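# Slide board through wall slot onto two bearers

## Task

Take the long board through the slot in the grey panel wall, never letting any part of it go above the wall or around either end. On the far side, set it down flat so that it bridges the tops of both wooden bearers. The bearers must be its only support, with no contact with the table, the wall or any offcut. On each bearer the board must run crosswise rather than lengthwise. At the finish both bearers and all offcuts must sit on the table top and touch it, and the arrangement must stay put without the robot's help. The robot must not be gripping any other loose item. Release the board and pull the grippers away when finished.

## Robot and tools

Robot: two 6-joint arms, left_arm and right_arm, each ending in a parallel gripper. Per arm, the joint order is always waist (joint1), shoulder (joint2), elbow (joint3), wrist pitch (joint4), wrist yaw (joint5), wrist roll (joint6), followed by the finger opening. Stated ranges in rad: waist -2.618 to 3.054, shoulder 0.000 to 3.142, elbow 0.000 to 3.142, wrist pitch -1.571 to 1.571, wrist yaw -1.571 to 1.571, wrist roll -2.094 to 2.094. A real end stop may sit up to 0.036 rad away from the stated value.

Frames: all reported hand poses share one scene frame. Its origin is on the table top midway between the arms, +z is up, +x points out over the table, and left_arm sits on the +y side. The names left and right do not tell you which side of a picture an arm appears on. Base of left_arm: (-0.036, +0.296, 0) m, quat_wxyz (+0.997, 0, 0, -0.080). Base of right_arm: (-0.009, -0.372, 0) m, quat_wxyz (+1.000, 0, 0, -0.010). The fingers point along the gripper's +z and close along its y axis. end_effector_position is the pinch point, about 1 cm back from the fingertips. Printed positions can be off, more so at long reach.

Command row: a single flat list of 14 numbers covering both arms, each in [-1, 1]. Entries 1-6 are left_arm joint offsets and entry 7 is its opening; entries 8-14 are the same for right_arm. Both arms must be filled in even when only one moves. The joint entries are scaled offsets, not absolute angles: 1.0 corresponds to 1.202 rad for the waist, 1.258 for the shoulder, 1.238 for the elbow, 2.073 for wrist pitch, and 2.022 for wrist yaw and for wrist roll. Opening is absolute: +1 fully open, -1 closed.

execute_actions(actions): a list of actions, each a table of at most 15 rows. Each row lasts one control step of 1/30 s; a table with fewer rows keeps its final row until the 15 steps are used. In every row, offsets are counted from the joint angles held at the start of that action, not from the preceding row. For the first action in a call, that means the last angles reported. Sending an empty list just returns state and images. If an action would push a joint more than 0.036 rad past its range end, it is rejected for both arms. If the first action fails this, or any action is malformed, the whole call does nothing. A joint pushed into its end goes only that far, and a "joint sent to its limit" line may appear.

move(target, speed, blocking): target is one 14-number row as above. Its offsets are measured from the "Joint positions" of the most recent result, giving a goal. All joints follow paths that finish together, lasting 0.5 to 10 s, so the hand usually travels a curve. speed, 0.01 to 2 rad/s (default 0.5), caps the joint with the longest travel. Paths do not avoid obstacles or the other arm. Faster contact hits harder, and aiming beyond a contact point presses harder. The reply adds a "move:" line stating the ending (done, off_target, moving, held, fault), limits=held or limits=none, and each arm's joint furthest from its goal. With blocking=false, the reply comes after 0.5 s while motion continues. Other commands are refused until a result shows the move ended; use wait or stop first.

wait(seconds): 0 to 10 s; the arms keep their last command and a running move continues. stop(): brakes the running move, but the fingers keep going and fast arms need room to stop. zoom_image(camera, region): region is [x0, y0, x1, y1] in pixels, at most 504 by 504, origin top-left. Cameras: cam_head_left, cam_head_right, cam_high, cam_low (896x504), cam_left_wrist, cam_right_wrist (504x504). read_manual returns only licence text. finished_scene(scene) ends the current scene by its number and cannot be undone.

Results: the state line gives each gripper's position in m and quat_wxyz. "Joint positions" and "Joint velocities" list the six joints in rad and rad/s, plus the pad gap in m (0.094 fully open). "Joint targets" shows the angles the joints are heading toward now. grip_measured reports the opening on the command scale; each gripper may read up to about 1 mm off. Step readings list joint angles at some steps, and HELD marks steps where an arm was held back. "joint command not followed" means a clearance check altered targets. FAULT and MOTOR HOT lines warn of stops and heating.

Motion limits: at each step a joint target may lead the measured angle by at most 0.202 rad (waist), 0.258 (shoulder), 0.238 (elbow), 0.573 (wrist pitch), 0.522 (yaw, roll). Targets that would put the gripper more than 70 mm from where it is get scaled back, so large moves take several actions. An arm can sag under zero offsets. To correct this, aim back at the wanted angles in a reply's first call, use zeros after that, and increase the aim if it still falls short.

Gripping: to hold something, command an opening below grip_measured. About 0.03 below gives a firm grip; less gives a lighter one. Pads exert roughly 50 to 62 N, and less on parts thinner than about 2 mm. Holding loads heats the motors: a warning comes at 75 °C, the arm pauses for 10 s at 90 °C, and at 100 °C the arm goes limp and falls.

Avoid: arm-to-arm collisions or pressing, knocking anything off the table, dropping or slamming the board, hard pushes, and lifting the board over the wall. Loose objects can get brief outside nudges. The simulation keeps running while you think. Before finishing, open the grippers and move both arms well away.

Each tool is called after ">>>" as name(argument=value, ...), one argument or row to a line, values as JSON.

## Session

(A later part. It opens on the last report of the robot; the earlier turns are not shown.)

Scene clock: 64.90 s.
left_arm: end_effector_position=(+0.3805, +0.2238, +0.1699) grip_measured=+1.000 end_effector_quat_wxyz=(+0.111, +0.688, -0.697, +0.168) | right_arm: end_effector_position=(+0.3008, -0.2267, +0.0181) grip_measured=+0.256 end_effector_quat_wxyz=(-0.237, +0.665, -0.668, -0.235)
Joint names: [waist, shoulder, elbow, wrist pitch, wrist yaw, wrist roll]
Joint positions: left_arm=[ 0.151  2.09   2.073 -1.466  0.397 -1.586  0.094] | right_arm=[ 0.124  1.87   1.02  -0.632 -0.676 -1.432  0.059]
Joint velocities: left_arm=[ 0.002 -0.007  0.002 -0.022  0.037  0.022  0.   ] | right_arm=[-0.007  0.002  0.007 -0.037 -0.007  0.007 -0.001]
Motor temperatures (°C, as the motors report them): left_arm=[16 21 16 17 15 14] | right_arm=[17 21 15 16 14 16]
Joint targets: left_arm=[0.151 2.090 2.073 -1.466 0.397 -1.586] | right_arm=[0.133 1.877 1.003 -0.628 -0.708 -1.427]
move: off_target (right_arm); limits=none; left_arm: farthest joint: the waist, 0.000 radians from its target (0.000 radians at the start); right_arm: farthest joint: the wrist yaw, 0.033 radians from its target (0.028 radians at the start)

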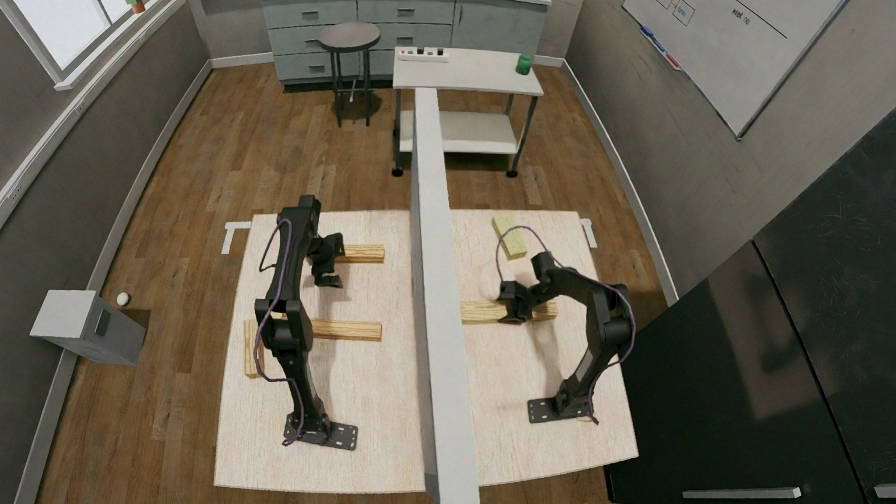

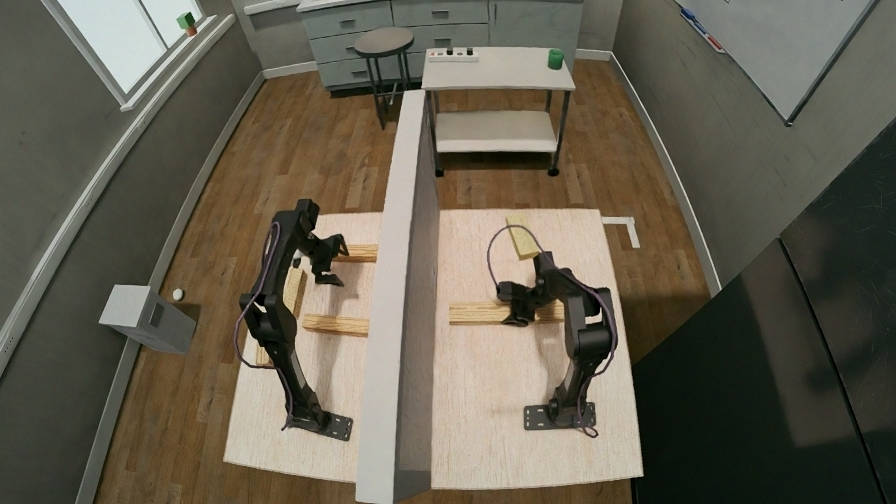

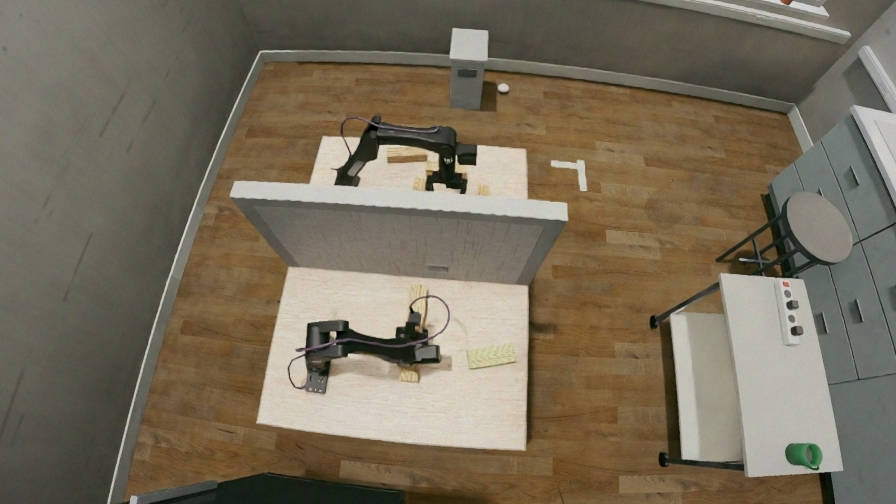

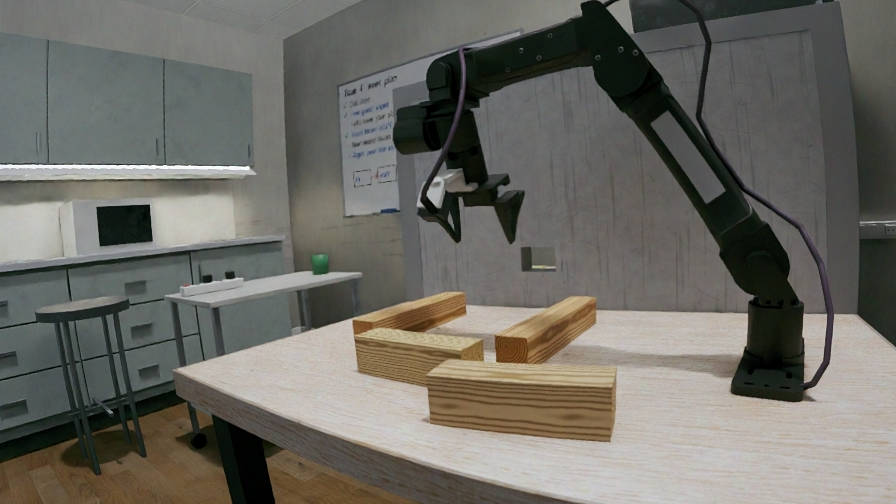

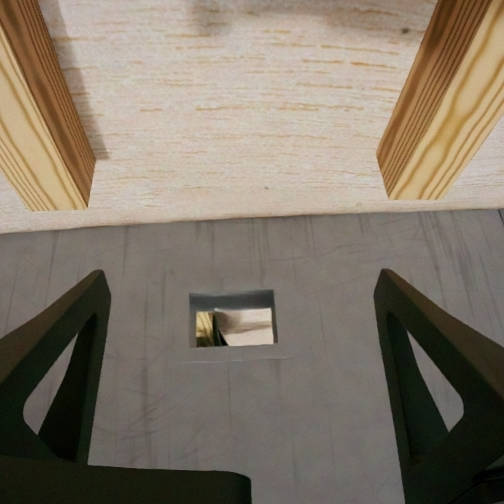

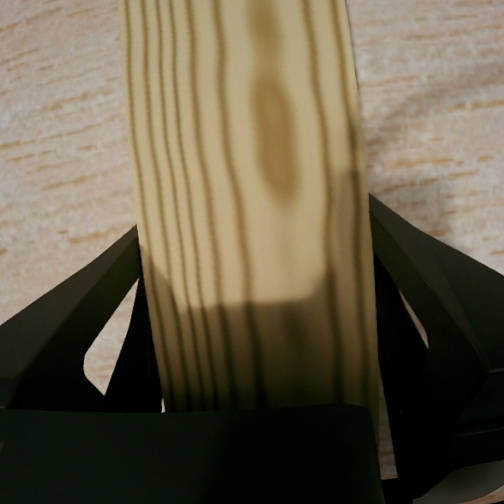

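>>> move(
  target=[0,0,0,0,0,0,1, -0.0192,0.0934,0.4521,-0.2074,-0.0302,-0.0157,0.15],
  speed=0.4,
)

Scene clock: 67.50 s.
left_arm: end_effector_position=(+0.3805, +0.2238, +0.1699) grip_measured=+1.000 end_effector_quat_wxyz=(+0.111, +0.688, -0.697, +0.168) | right_arm: end_effector_position=(+0.3677, -0.2256, +0.0988) grip_measured=+0.256 end_effector_quat_wxyz=(-0.234, +0.667, -0.667, -0.235)
Joint names: [waist, shoulder, elbow, wrist pitch, wrist yaw, wrist roll]
Joint positions: left_arm=[ 0.151  2.09   2.073 -1.466  0.397 -1.586  0.094] | right_arm=[ 0.11   1.988  1.54  -1.053 -0.674 -1.458  0.059]
Joint velocities: left_arm=[-0.017  0.002 -0.027 -0.022 -0.051  0.066  0.   ] | right_arm=[-0.017  0.002  0.007 -0.007 -0.037 -0.007 -0.   ]
Motor temperatures (°C, as the motors report them): left_arm=[16 21 16 17 15 14] | right_arm=[17 21 16 16 14 16]
Joint targets: left_arm=[0.151 2.090 2.073 -1.466 0.397 -1.586] | right_arm=[0.101 1.987 1.579 -1.062 -0.737 -1.464]
move: off_target (right_arm); limits=none; left_arm: farthest joint: the waist, 0.000 radians from its target (0.000 radians at the start); right_arm: farthest joint: the wrist yaw, 0.063 radians from its target (0.061 radians at the start)

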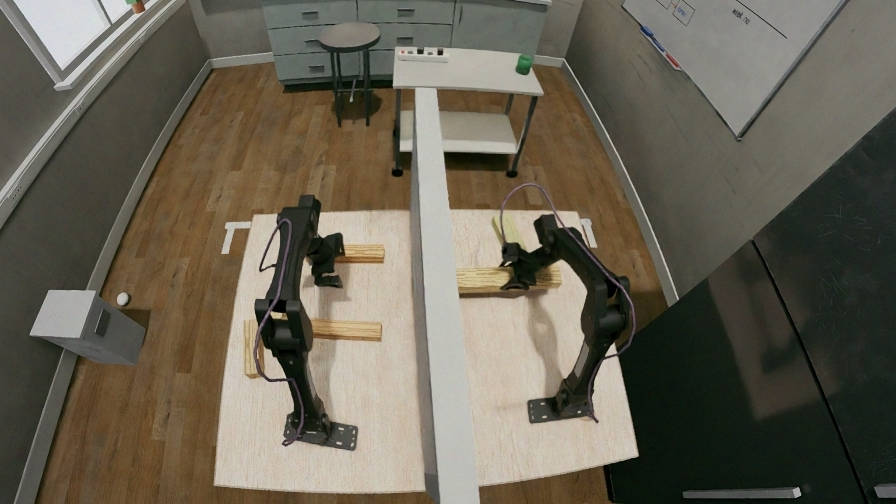

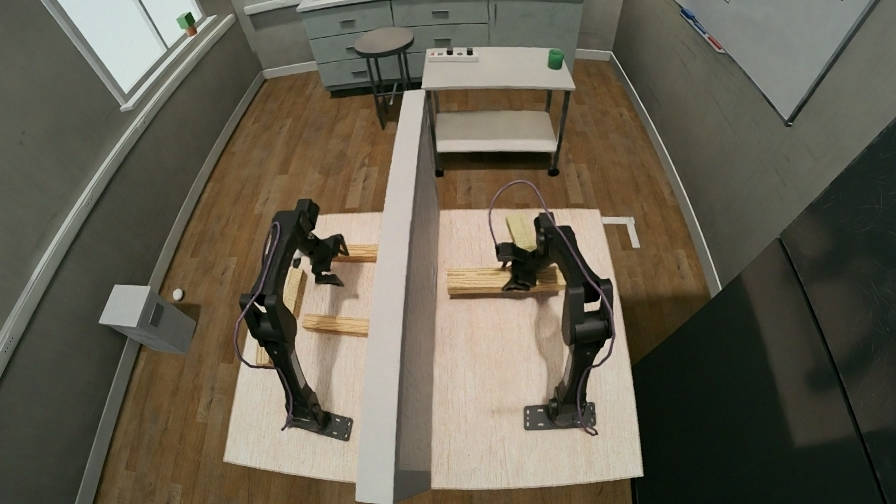

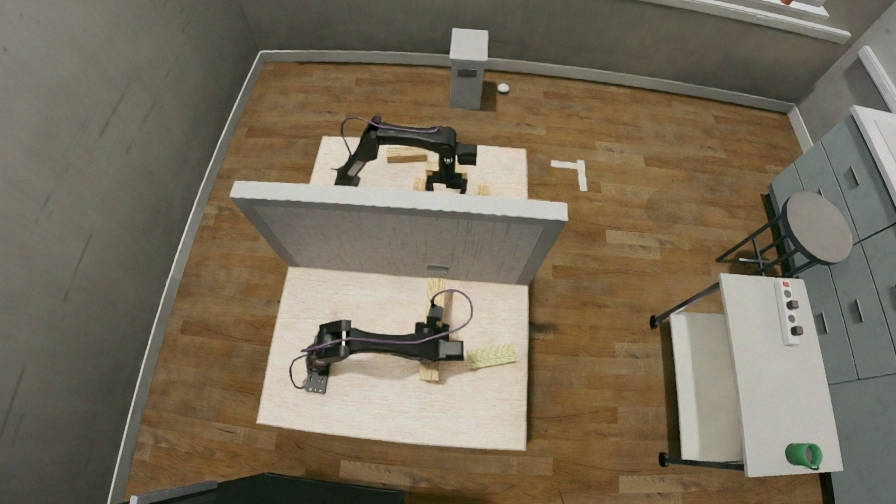

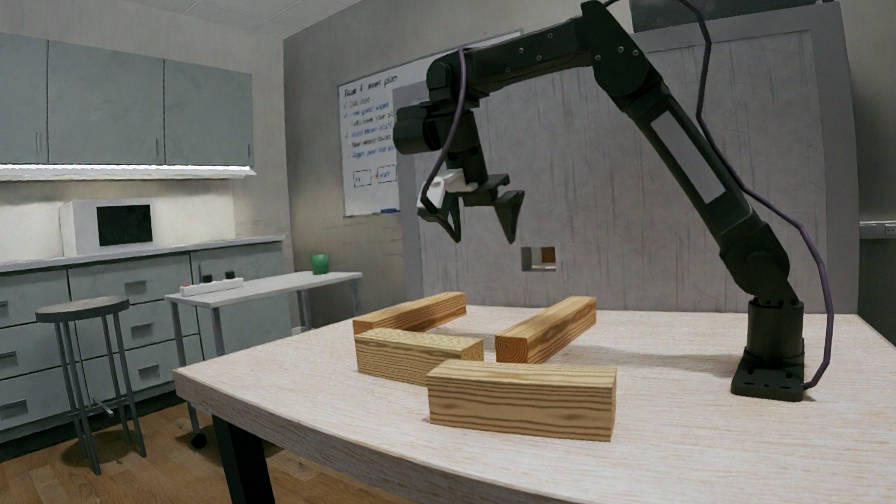

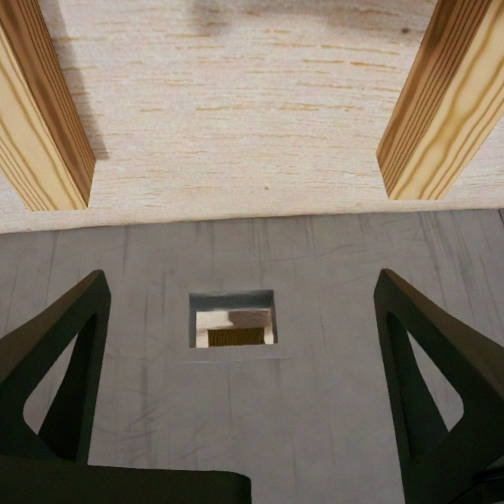

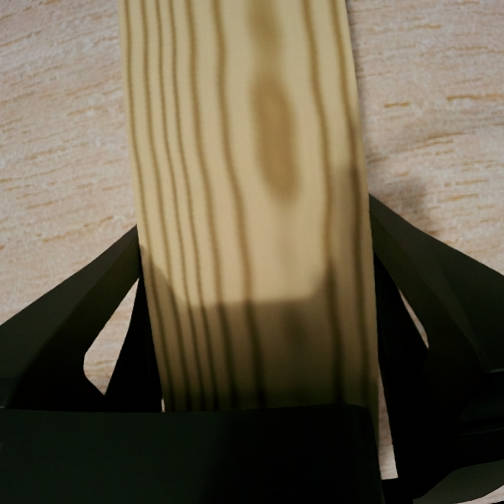

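Board lifted without slipping. Let me look at the slot closely.

>>> zoom_image(
  camera="cam_left_wrist",
  region=[150, 250, 320, 390],
)

>>> zoom_image(
  camera="cam_low",
  region=[480, 210, 600, 310],
)

>>> zoom_image(
  camera="cam_high",
  region=[380, 240, 500, 400],
)

Region (150, 250, 320, 390) of cam_left_wrist's 504x504 image, scaled by 2.965, with more detail than that image has; it fills the top 415 rows of this view, and the rest is white.

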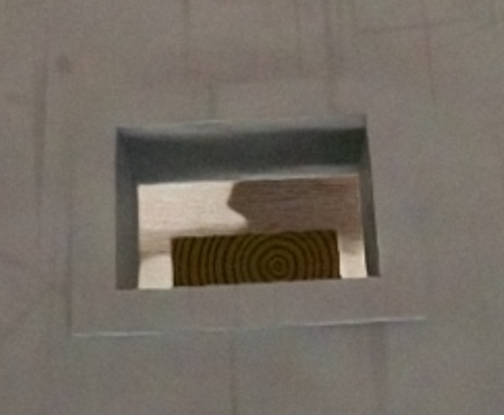

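Region (480, 210, 600, 310) of cam_low's 896x504 image, scaled by 4.200, with more detail than that image has.

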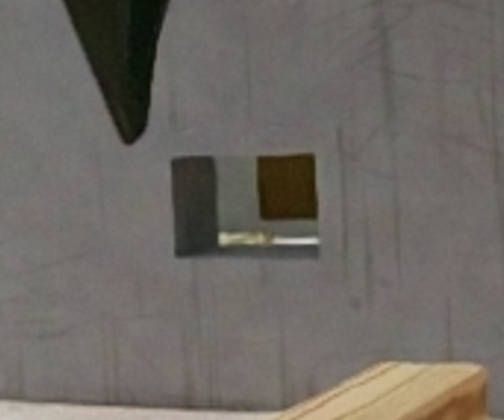

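Region (380, 240, 500, 400) of cam_high's 896x504 image, scaled by 3.150, with more detail than that image has; it fills the left 378 columns of this view, and the rest is white.

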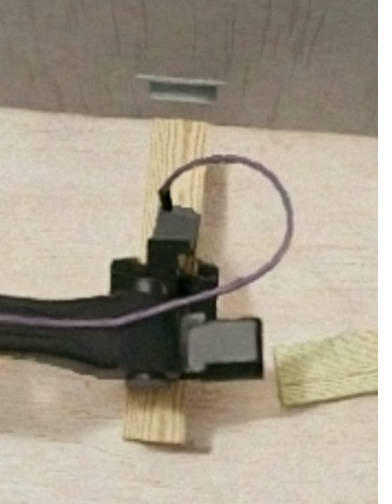

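>>> move(
  target=[0,0,0,0,0,0,1, 0.0953,0,-0.0214,0.0506,-0.0267,0.0712,0.15],
  speed=0.15,
)

Scene clock: 70.97 s.
left_arm: end_effector_position=(+0.3805, +0.2238, +0.1699) grip_measured=+1.000 end_effector_quat_wxyz=(+0.111, +0.688, -0.697, +0.168) | right_arm: end_effector_position=(+0.3635, -0.1852, +0.0944) grip_measured=+0.256 end_effector_quat_wxyz=(-0.228, +0.664, -0.670, -0.240)
Joint names: [waist, shoulder, elbow, wrist pitch, wrist yaw, wrist roll]
Joint positions: left_arm=[ 0.151  2.09   2.073 -1.466  0.397 -1.586  0.094] | right_arm=[ 0.217  1.988  1.52  -0.965 -0.664 -1.319  0.059]
Joint velocities: left_arm=[ 0.022  0.007 -0.002 -0.051 -0.037  0.022  0.   ] | right_arm=[ 0.002 -0.002 -0.002  0.037  0.022  0.007 -0.   ]
Motor temperatures (°C, as the motors report them): left_arm=[16 21 16 17 15 14] | right_arm=[17 22 16 16 14 16]
Joint targets: left_arm=[0.151 2.090 2.073 -1.466 0.397 -1.586] | right_arm=[0.225 1.988 1.513 -0.948 -0.728 -1.313]
move: off_target (right_arm); limits=none; left_arm: farthest joint: the waist, 0.000 radians from its target (0.000 radians at the start); right_arm: farthest joint: the wrist yaw, 0.064 radians from its target (0.054 radians at the start)

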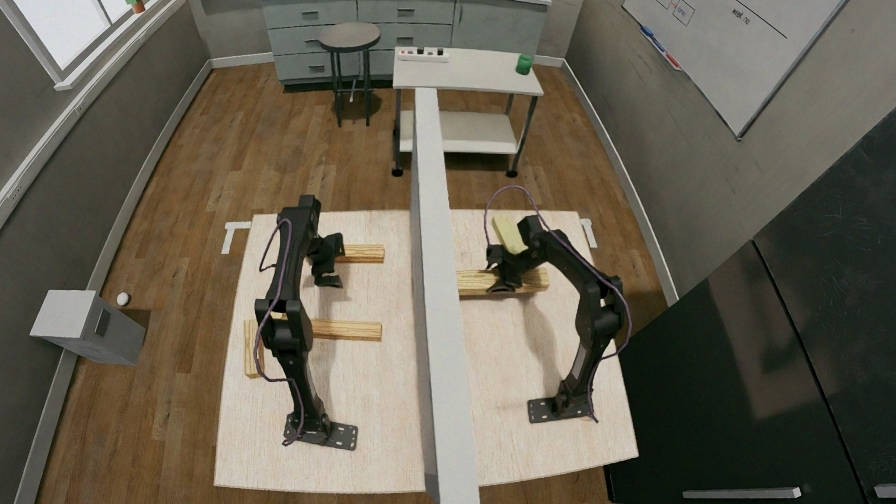

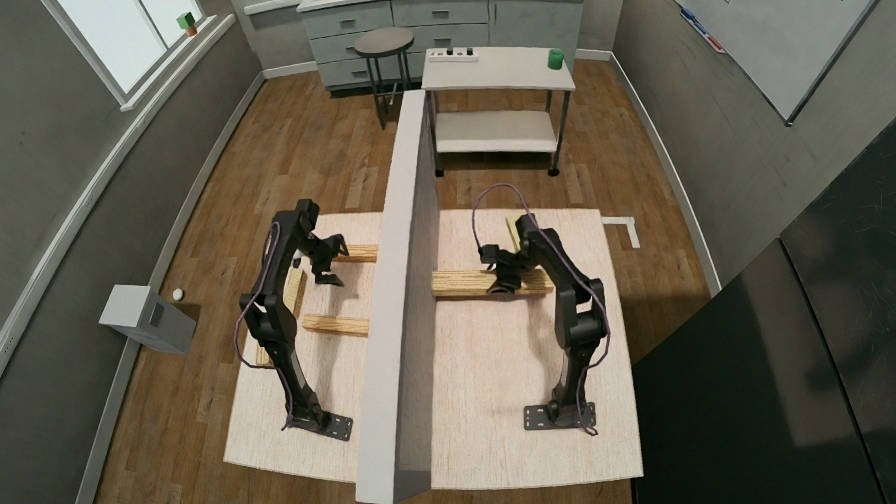

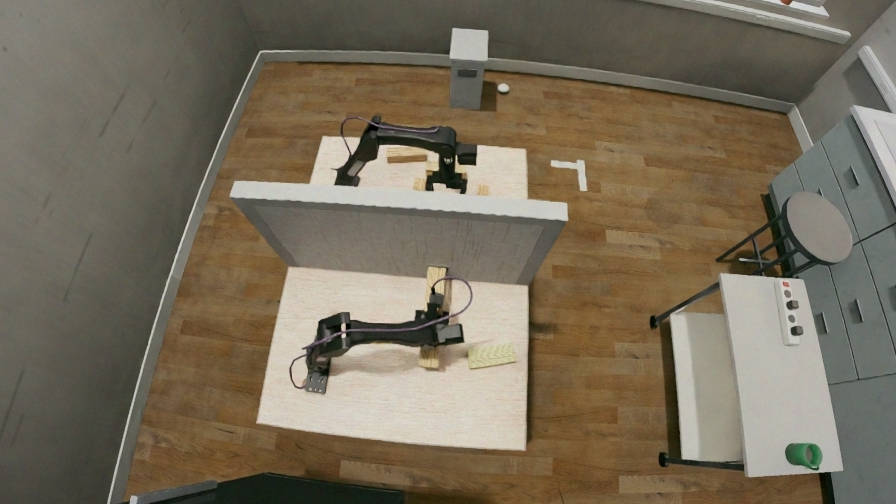

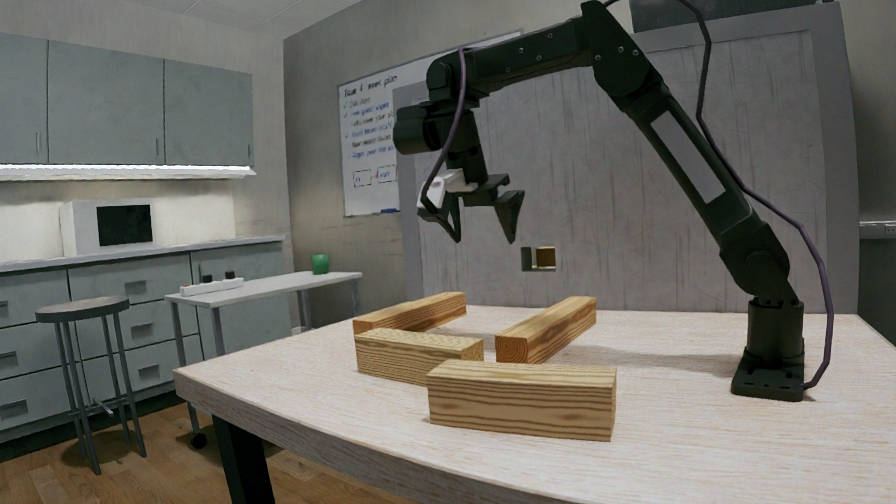

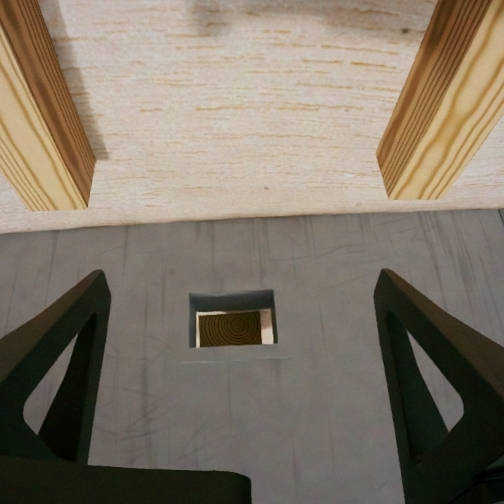

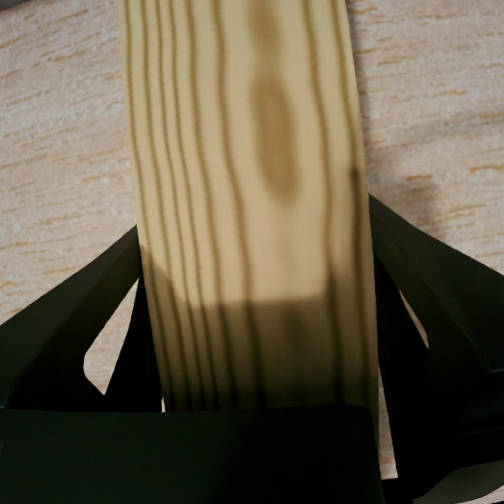

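>>> zoom_image(
  camera="cam_left_wrist",
  region=[150, 250, 320, 390],
)

>>> zoom_image(
  camera="cam_low",
  region=[480, 210, 600, 310],
)

Region (150, 250, 320, 390) of cam_left_wrist's 504x504 image, scaled by 2.965, with more detail than that image has; it fills the top 415 rows of this view, and the rest is white.

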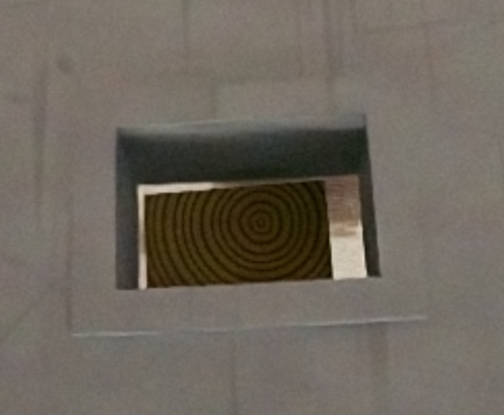

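Region (480, 210, 600, 310) of cam_low's 896x504 image, scaled by 4.200, with more detail than that image has.

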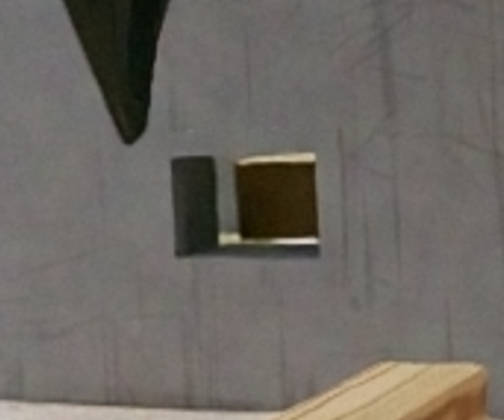

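>>> move(
  target=[0,0,0,0,0,0,1, 0.0067,0,0.0446,0.0082,-0.0317,0.003,0.15],
  speed=0.1,
)

>>> zoom_image(
  camera="cam_left_wrist",
  region=[150, 250, 320, 390],
)

>>> zoom_image(
  camera="cam_low",
  region=[480, 210, 600, 310],
)

Scene clock: 72.37 s.
left_arm: end_effector_position=(+0.3805, +0.2238, +0.1699) grip_measured=+1.000 end_effector_quat_wxyz=(+0.111, +0.688, -0.697, +0.168) | right_arm: end_effector_position=(+0.3639, -0.1861, +0.0937) grip_measured=+0.256 end_effector_quat_wxyz=(-0.227, +0.665, -0.671, -0.237)
Joint names: [waist, shoulder, elbow, wrist pitch, wrist yaw, wrist roll]
Joint positions: left_arm=[ 0.151  2.09   2.073 -1.466  0.397 -1.586  0.094] | right_arm=[ 0.217  1.988  1.52  -0.964 -0.657 -1.318  0.059]
Joint velocities: left_arm=[-0.012 -0.007 -0.002 -0.007 -0.022 -0.037  0.   ] | right_arm=[ 0.002  0.012  0.002  0.022 -0.051  0.007 -0.001]
Motor temperatures (°C, as the motors report them): left_arm=[16 21 16 17 15 14] | right_arm=[17 22 16 16 14 16]
Joint targets: left_arm=[0.151 2.090 2.073 -1.466 0.397 -1.586] | right_arm=[0.225 1.988 1.575 -0.948 -0.728 -1.313]
move: off_target (right_arm); limits=none; left_arm: farthest joint: the waist, 0.000 radians from its target (0.000 radians at the start); right_arm: farthest joint: the wrist yaw, 0.072 radians from its target (0.064 radians at the start)

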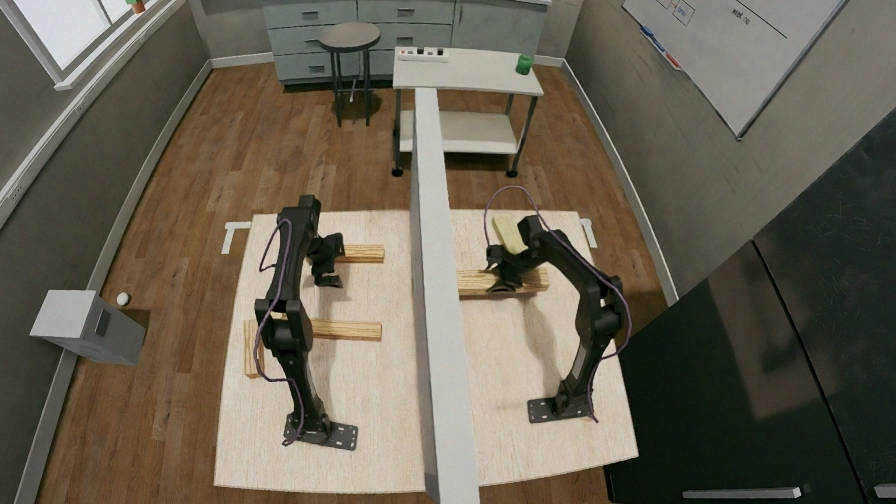

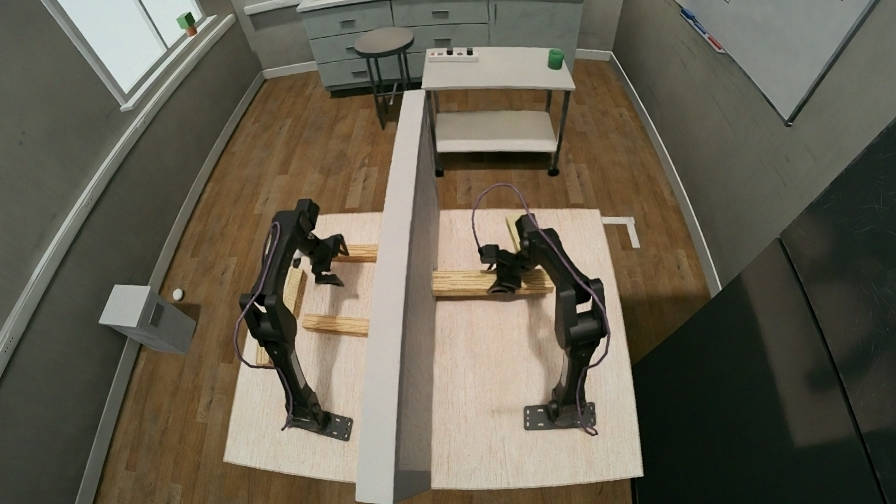

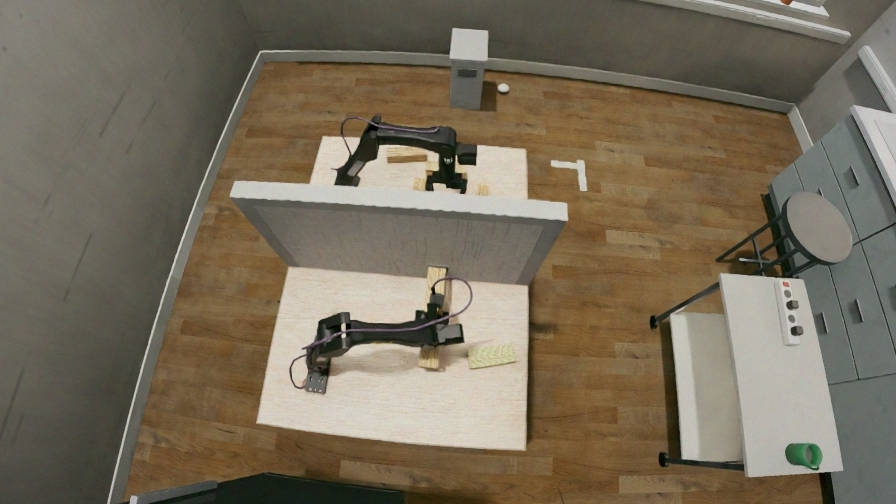

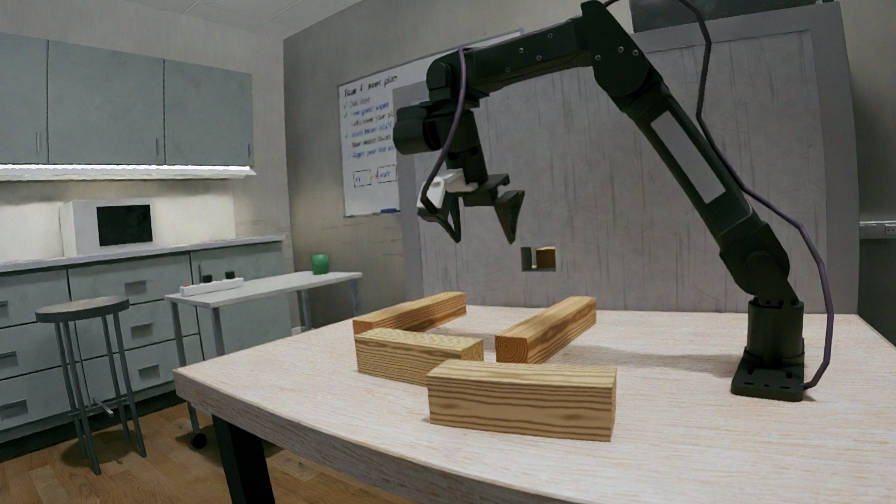

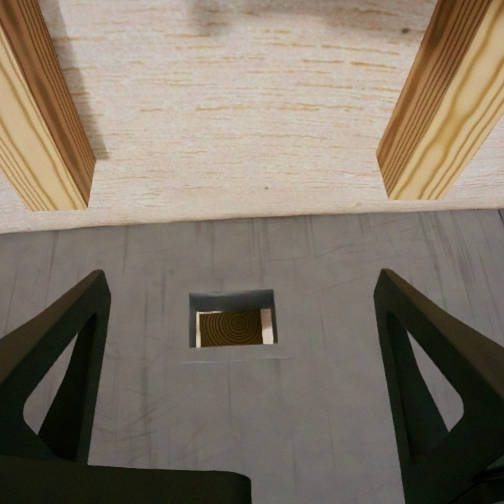

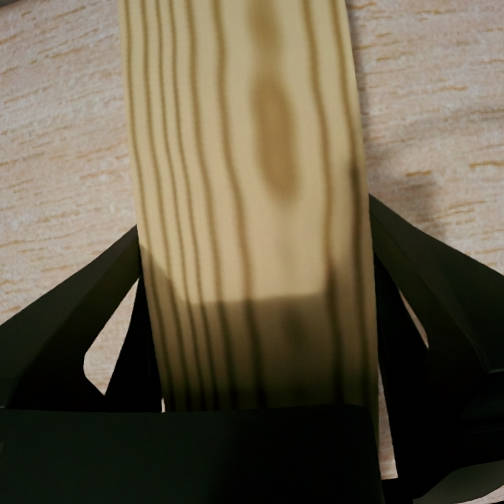

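Region (150, 250, 320, 390) of cam_left_wrist's 504x504 image, scaled by 2.965, with more detail than that image has; it fills the top 415 rows of this view, and the rest is white.

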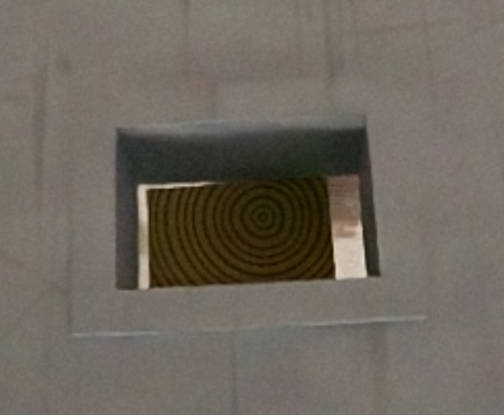

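Region (480, 210, 600, 310) of cam_low's 896x504 image, scaled by 4.200, with more detail than that image has.

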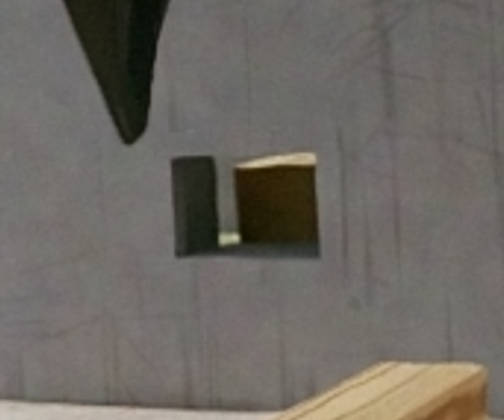

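>>> execute_actions(
  actions=[
    [[0,0,0,0,0,0,1, 0.0067,0,0.0687,0.0077,-0.0544,0.0025,0.15],[0,0,0,0,0,0,1, 0.0067,0,0.0687,0.0077,-0.0544,0.0025,0.15],[0,0,0,0,0,0,1, 0.0067,0,0.0444,0.0077,-0.0376,0.0025,0.15]],
  ],
)

>>> zoom_image(
  camera="cam_left_wrist",
  region=[150, 250, 320, 390],
)

>>> zoom_image(
  camera="cam_low",
  region=[480, 210, 600, 310],
)

Scene clock: 73.40 s.
left_arm: end_effector_position=(+0.3805, +0.2238, +0.1699) grip_measured=+1.000 end_effector_quat_wxyz=(+0.111, +0.688, -0.697, +0.168) | right_arm: end_effector_position=(+0.3700, -0.1824, +0.0988) grip_measured=+0.256 end_effector_quat_wxyz=(-0.239, +0.665, -0.666, -0.239)
Joint names: [waist, shoulder, elbow, wrist pitch, wrist yaw, wrist roll]
Joint positions: left_arm=[ 0.151  2.09   2.073 -1.466  0.397 -1.586  0.094] | right_arm=[ 0.217  1.996  1.542 -0.958 -0.673 -1.318  0.059]
Joint velocities: left_arm=[-0.007 -0.012 -0.027  0.051  0.007 -0.066  0.   ] | right_arm=[-0.022 -0.017 -0.007  0.095 -0.007  0.066 -0.001]
Motor temperatures (°C, as the motors report them): left_arm=[16 21 16 17 15 14] | right_arm=[17 22 16 16 14 16]
Joint targets: left_arm=[0.151 2.090 2.073 -1.466 0.397 -1.586] | right_arm=[0.225 1.988 1.575 -0.948 -0.733 -1.313]
Step readings (joint positions):
0: left_arm=[0.151 2.090 2.073 -1.466 0.397 -1.586] | right_arm=[0.217 1.988 1.520 -0.964 -0.657 -1.318]
1: left_arm=[0.151 2.090 2.073 -1.466 0.397 -1.586] | right_arm=[0.217 1.990 1.527 -0.969 -0.659 -1.318]
2: left_arm=[0.151 2.090 2.073 -1.466 0.397 -1.586] | right_arm=[0.217 1.994 1.536 -0.971 -0.665 -1.318]
4: left_arm=[0.151 2.090 2.073 -1.466 0.397 -1.586] | right_arm=[0.217 1.996 1.542 -0.959 -0.672 -1.318]
8: left_arm=[0.151 2.090 2.073 -1.466 0.397 -1.586] | right_arm=[0.217 1.996 1.542 -0.958 -0.673 -1.318]
15: Joint positions above

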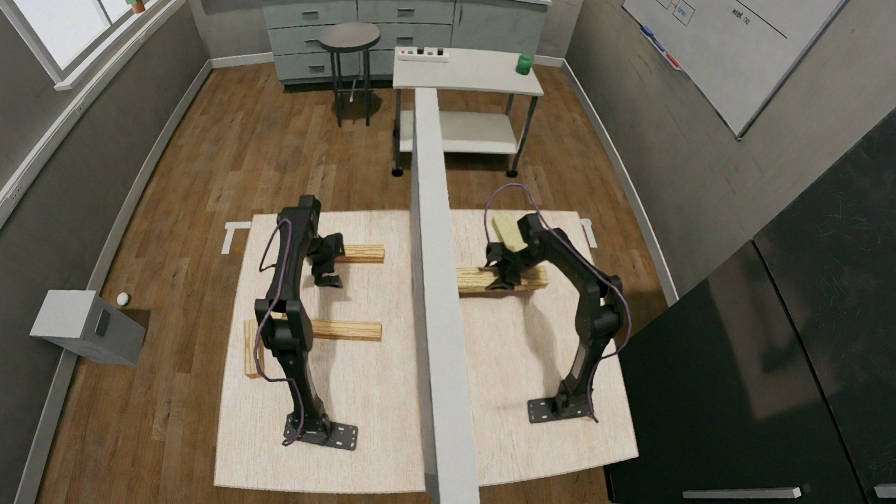

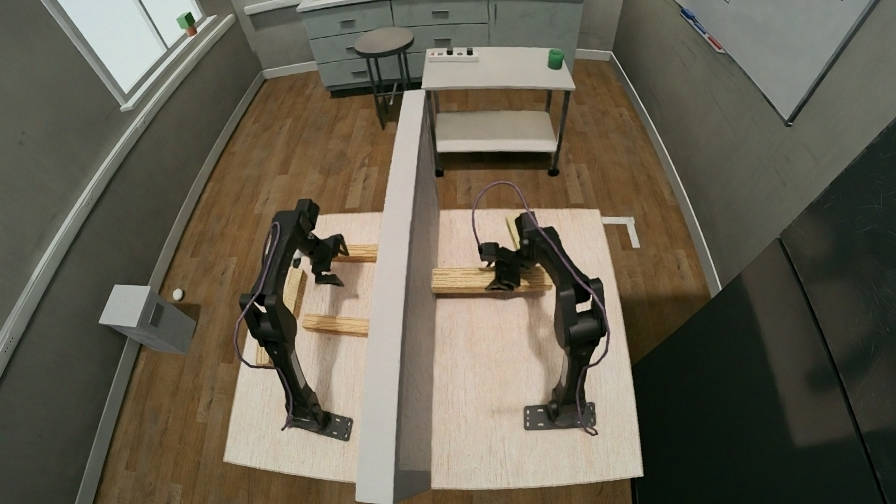

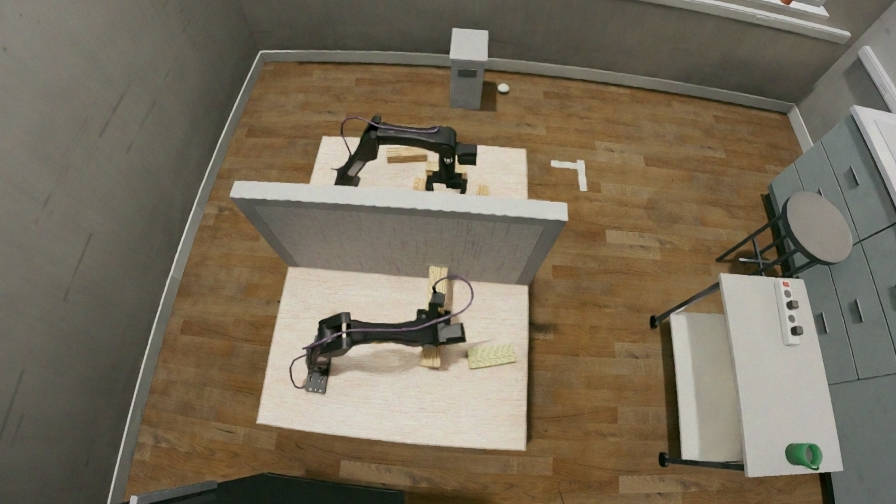

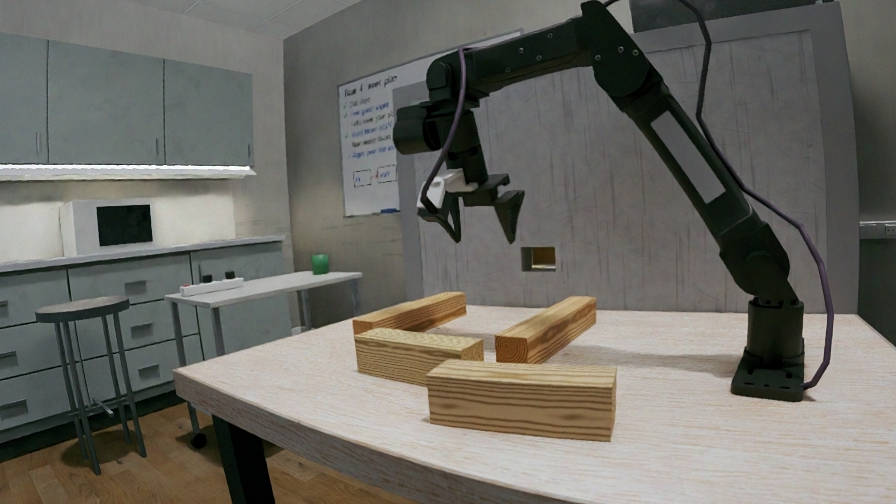

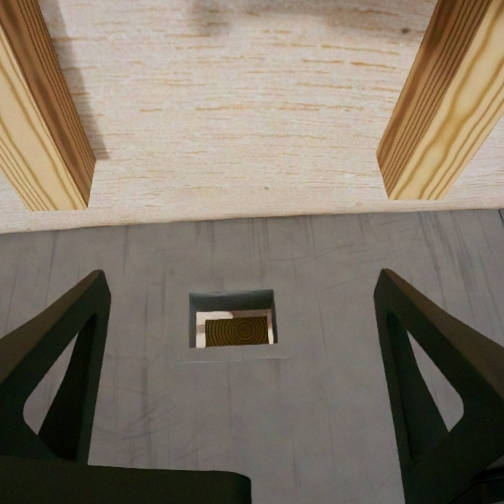

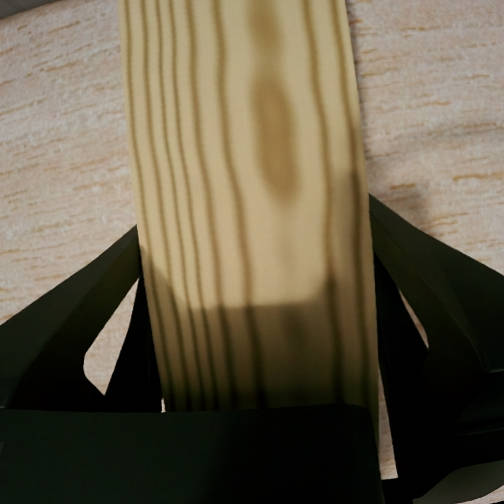

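Region (150, 250, 320, 390) of cam_left_wrist's 504x504 image, scaled by 2.965, with more detail than that image has; it fills the top 415 rows of this view, and the rest is white.

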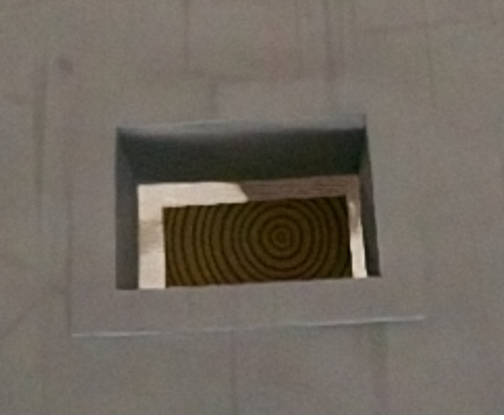

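Region (480, 210, 600, 310) of cam_low's 896x504 image, scaled by 4.200, with more detail than that image has.

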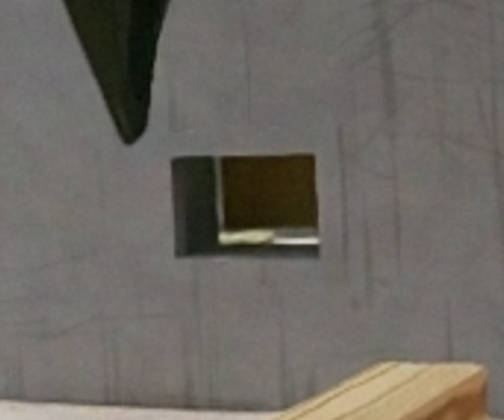

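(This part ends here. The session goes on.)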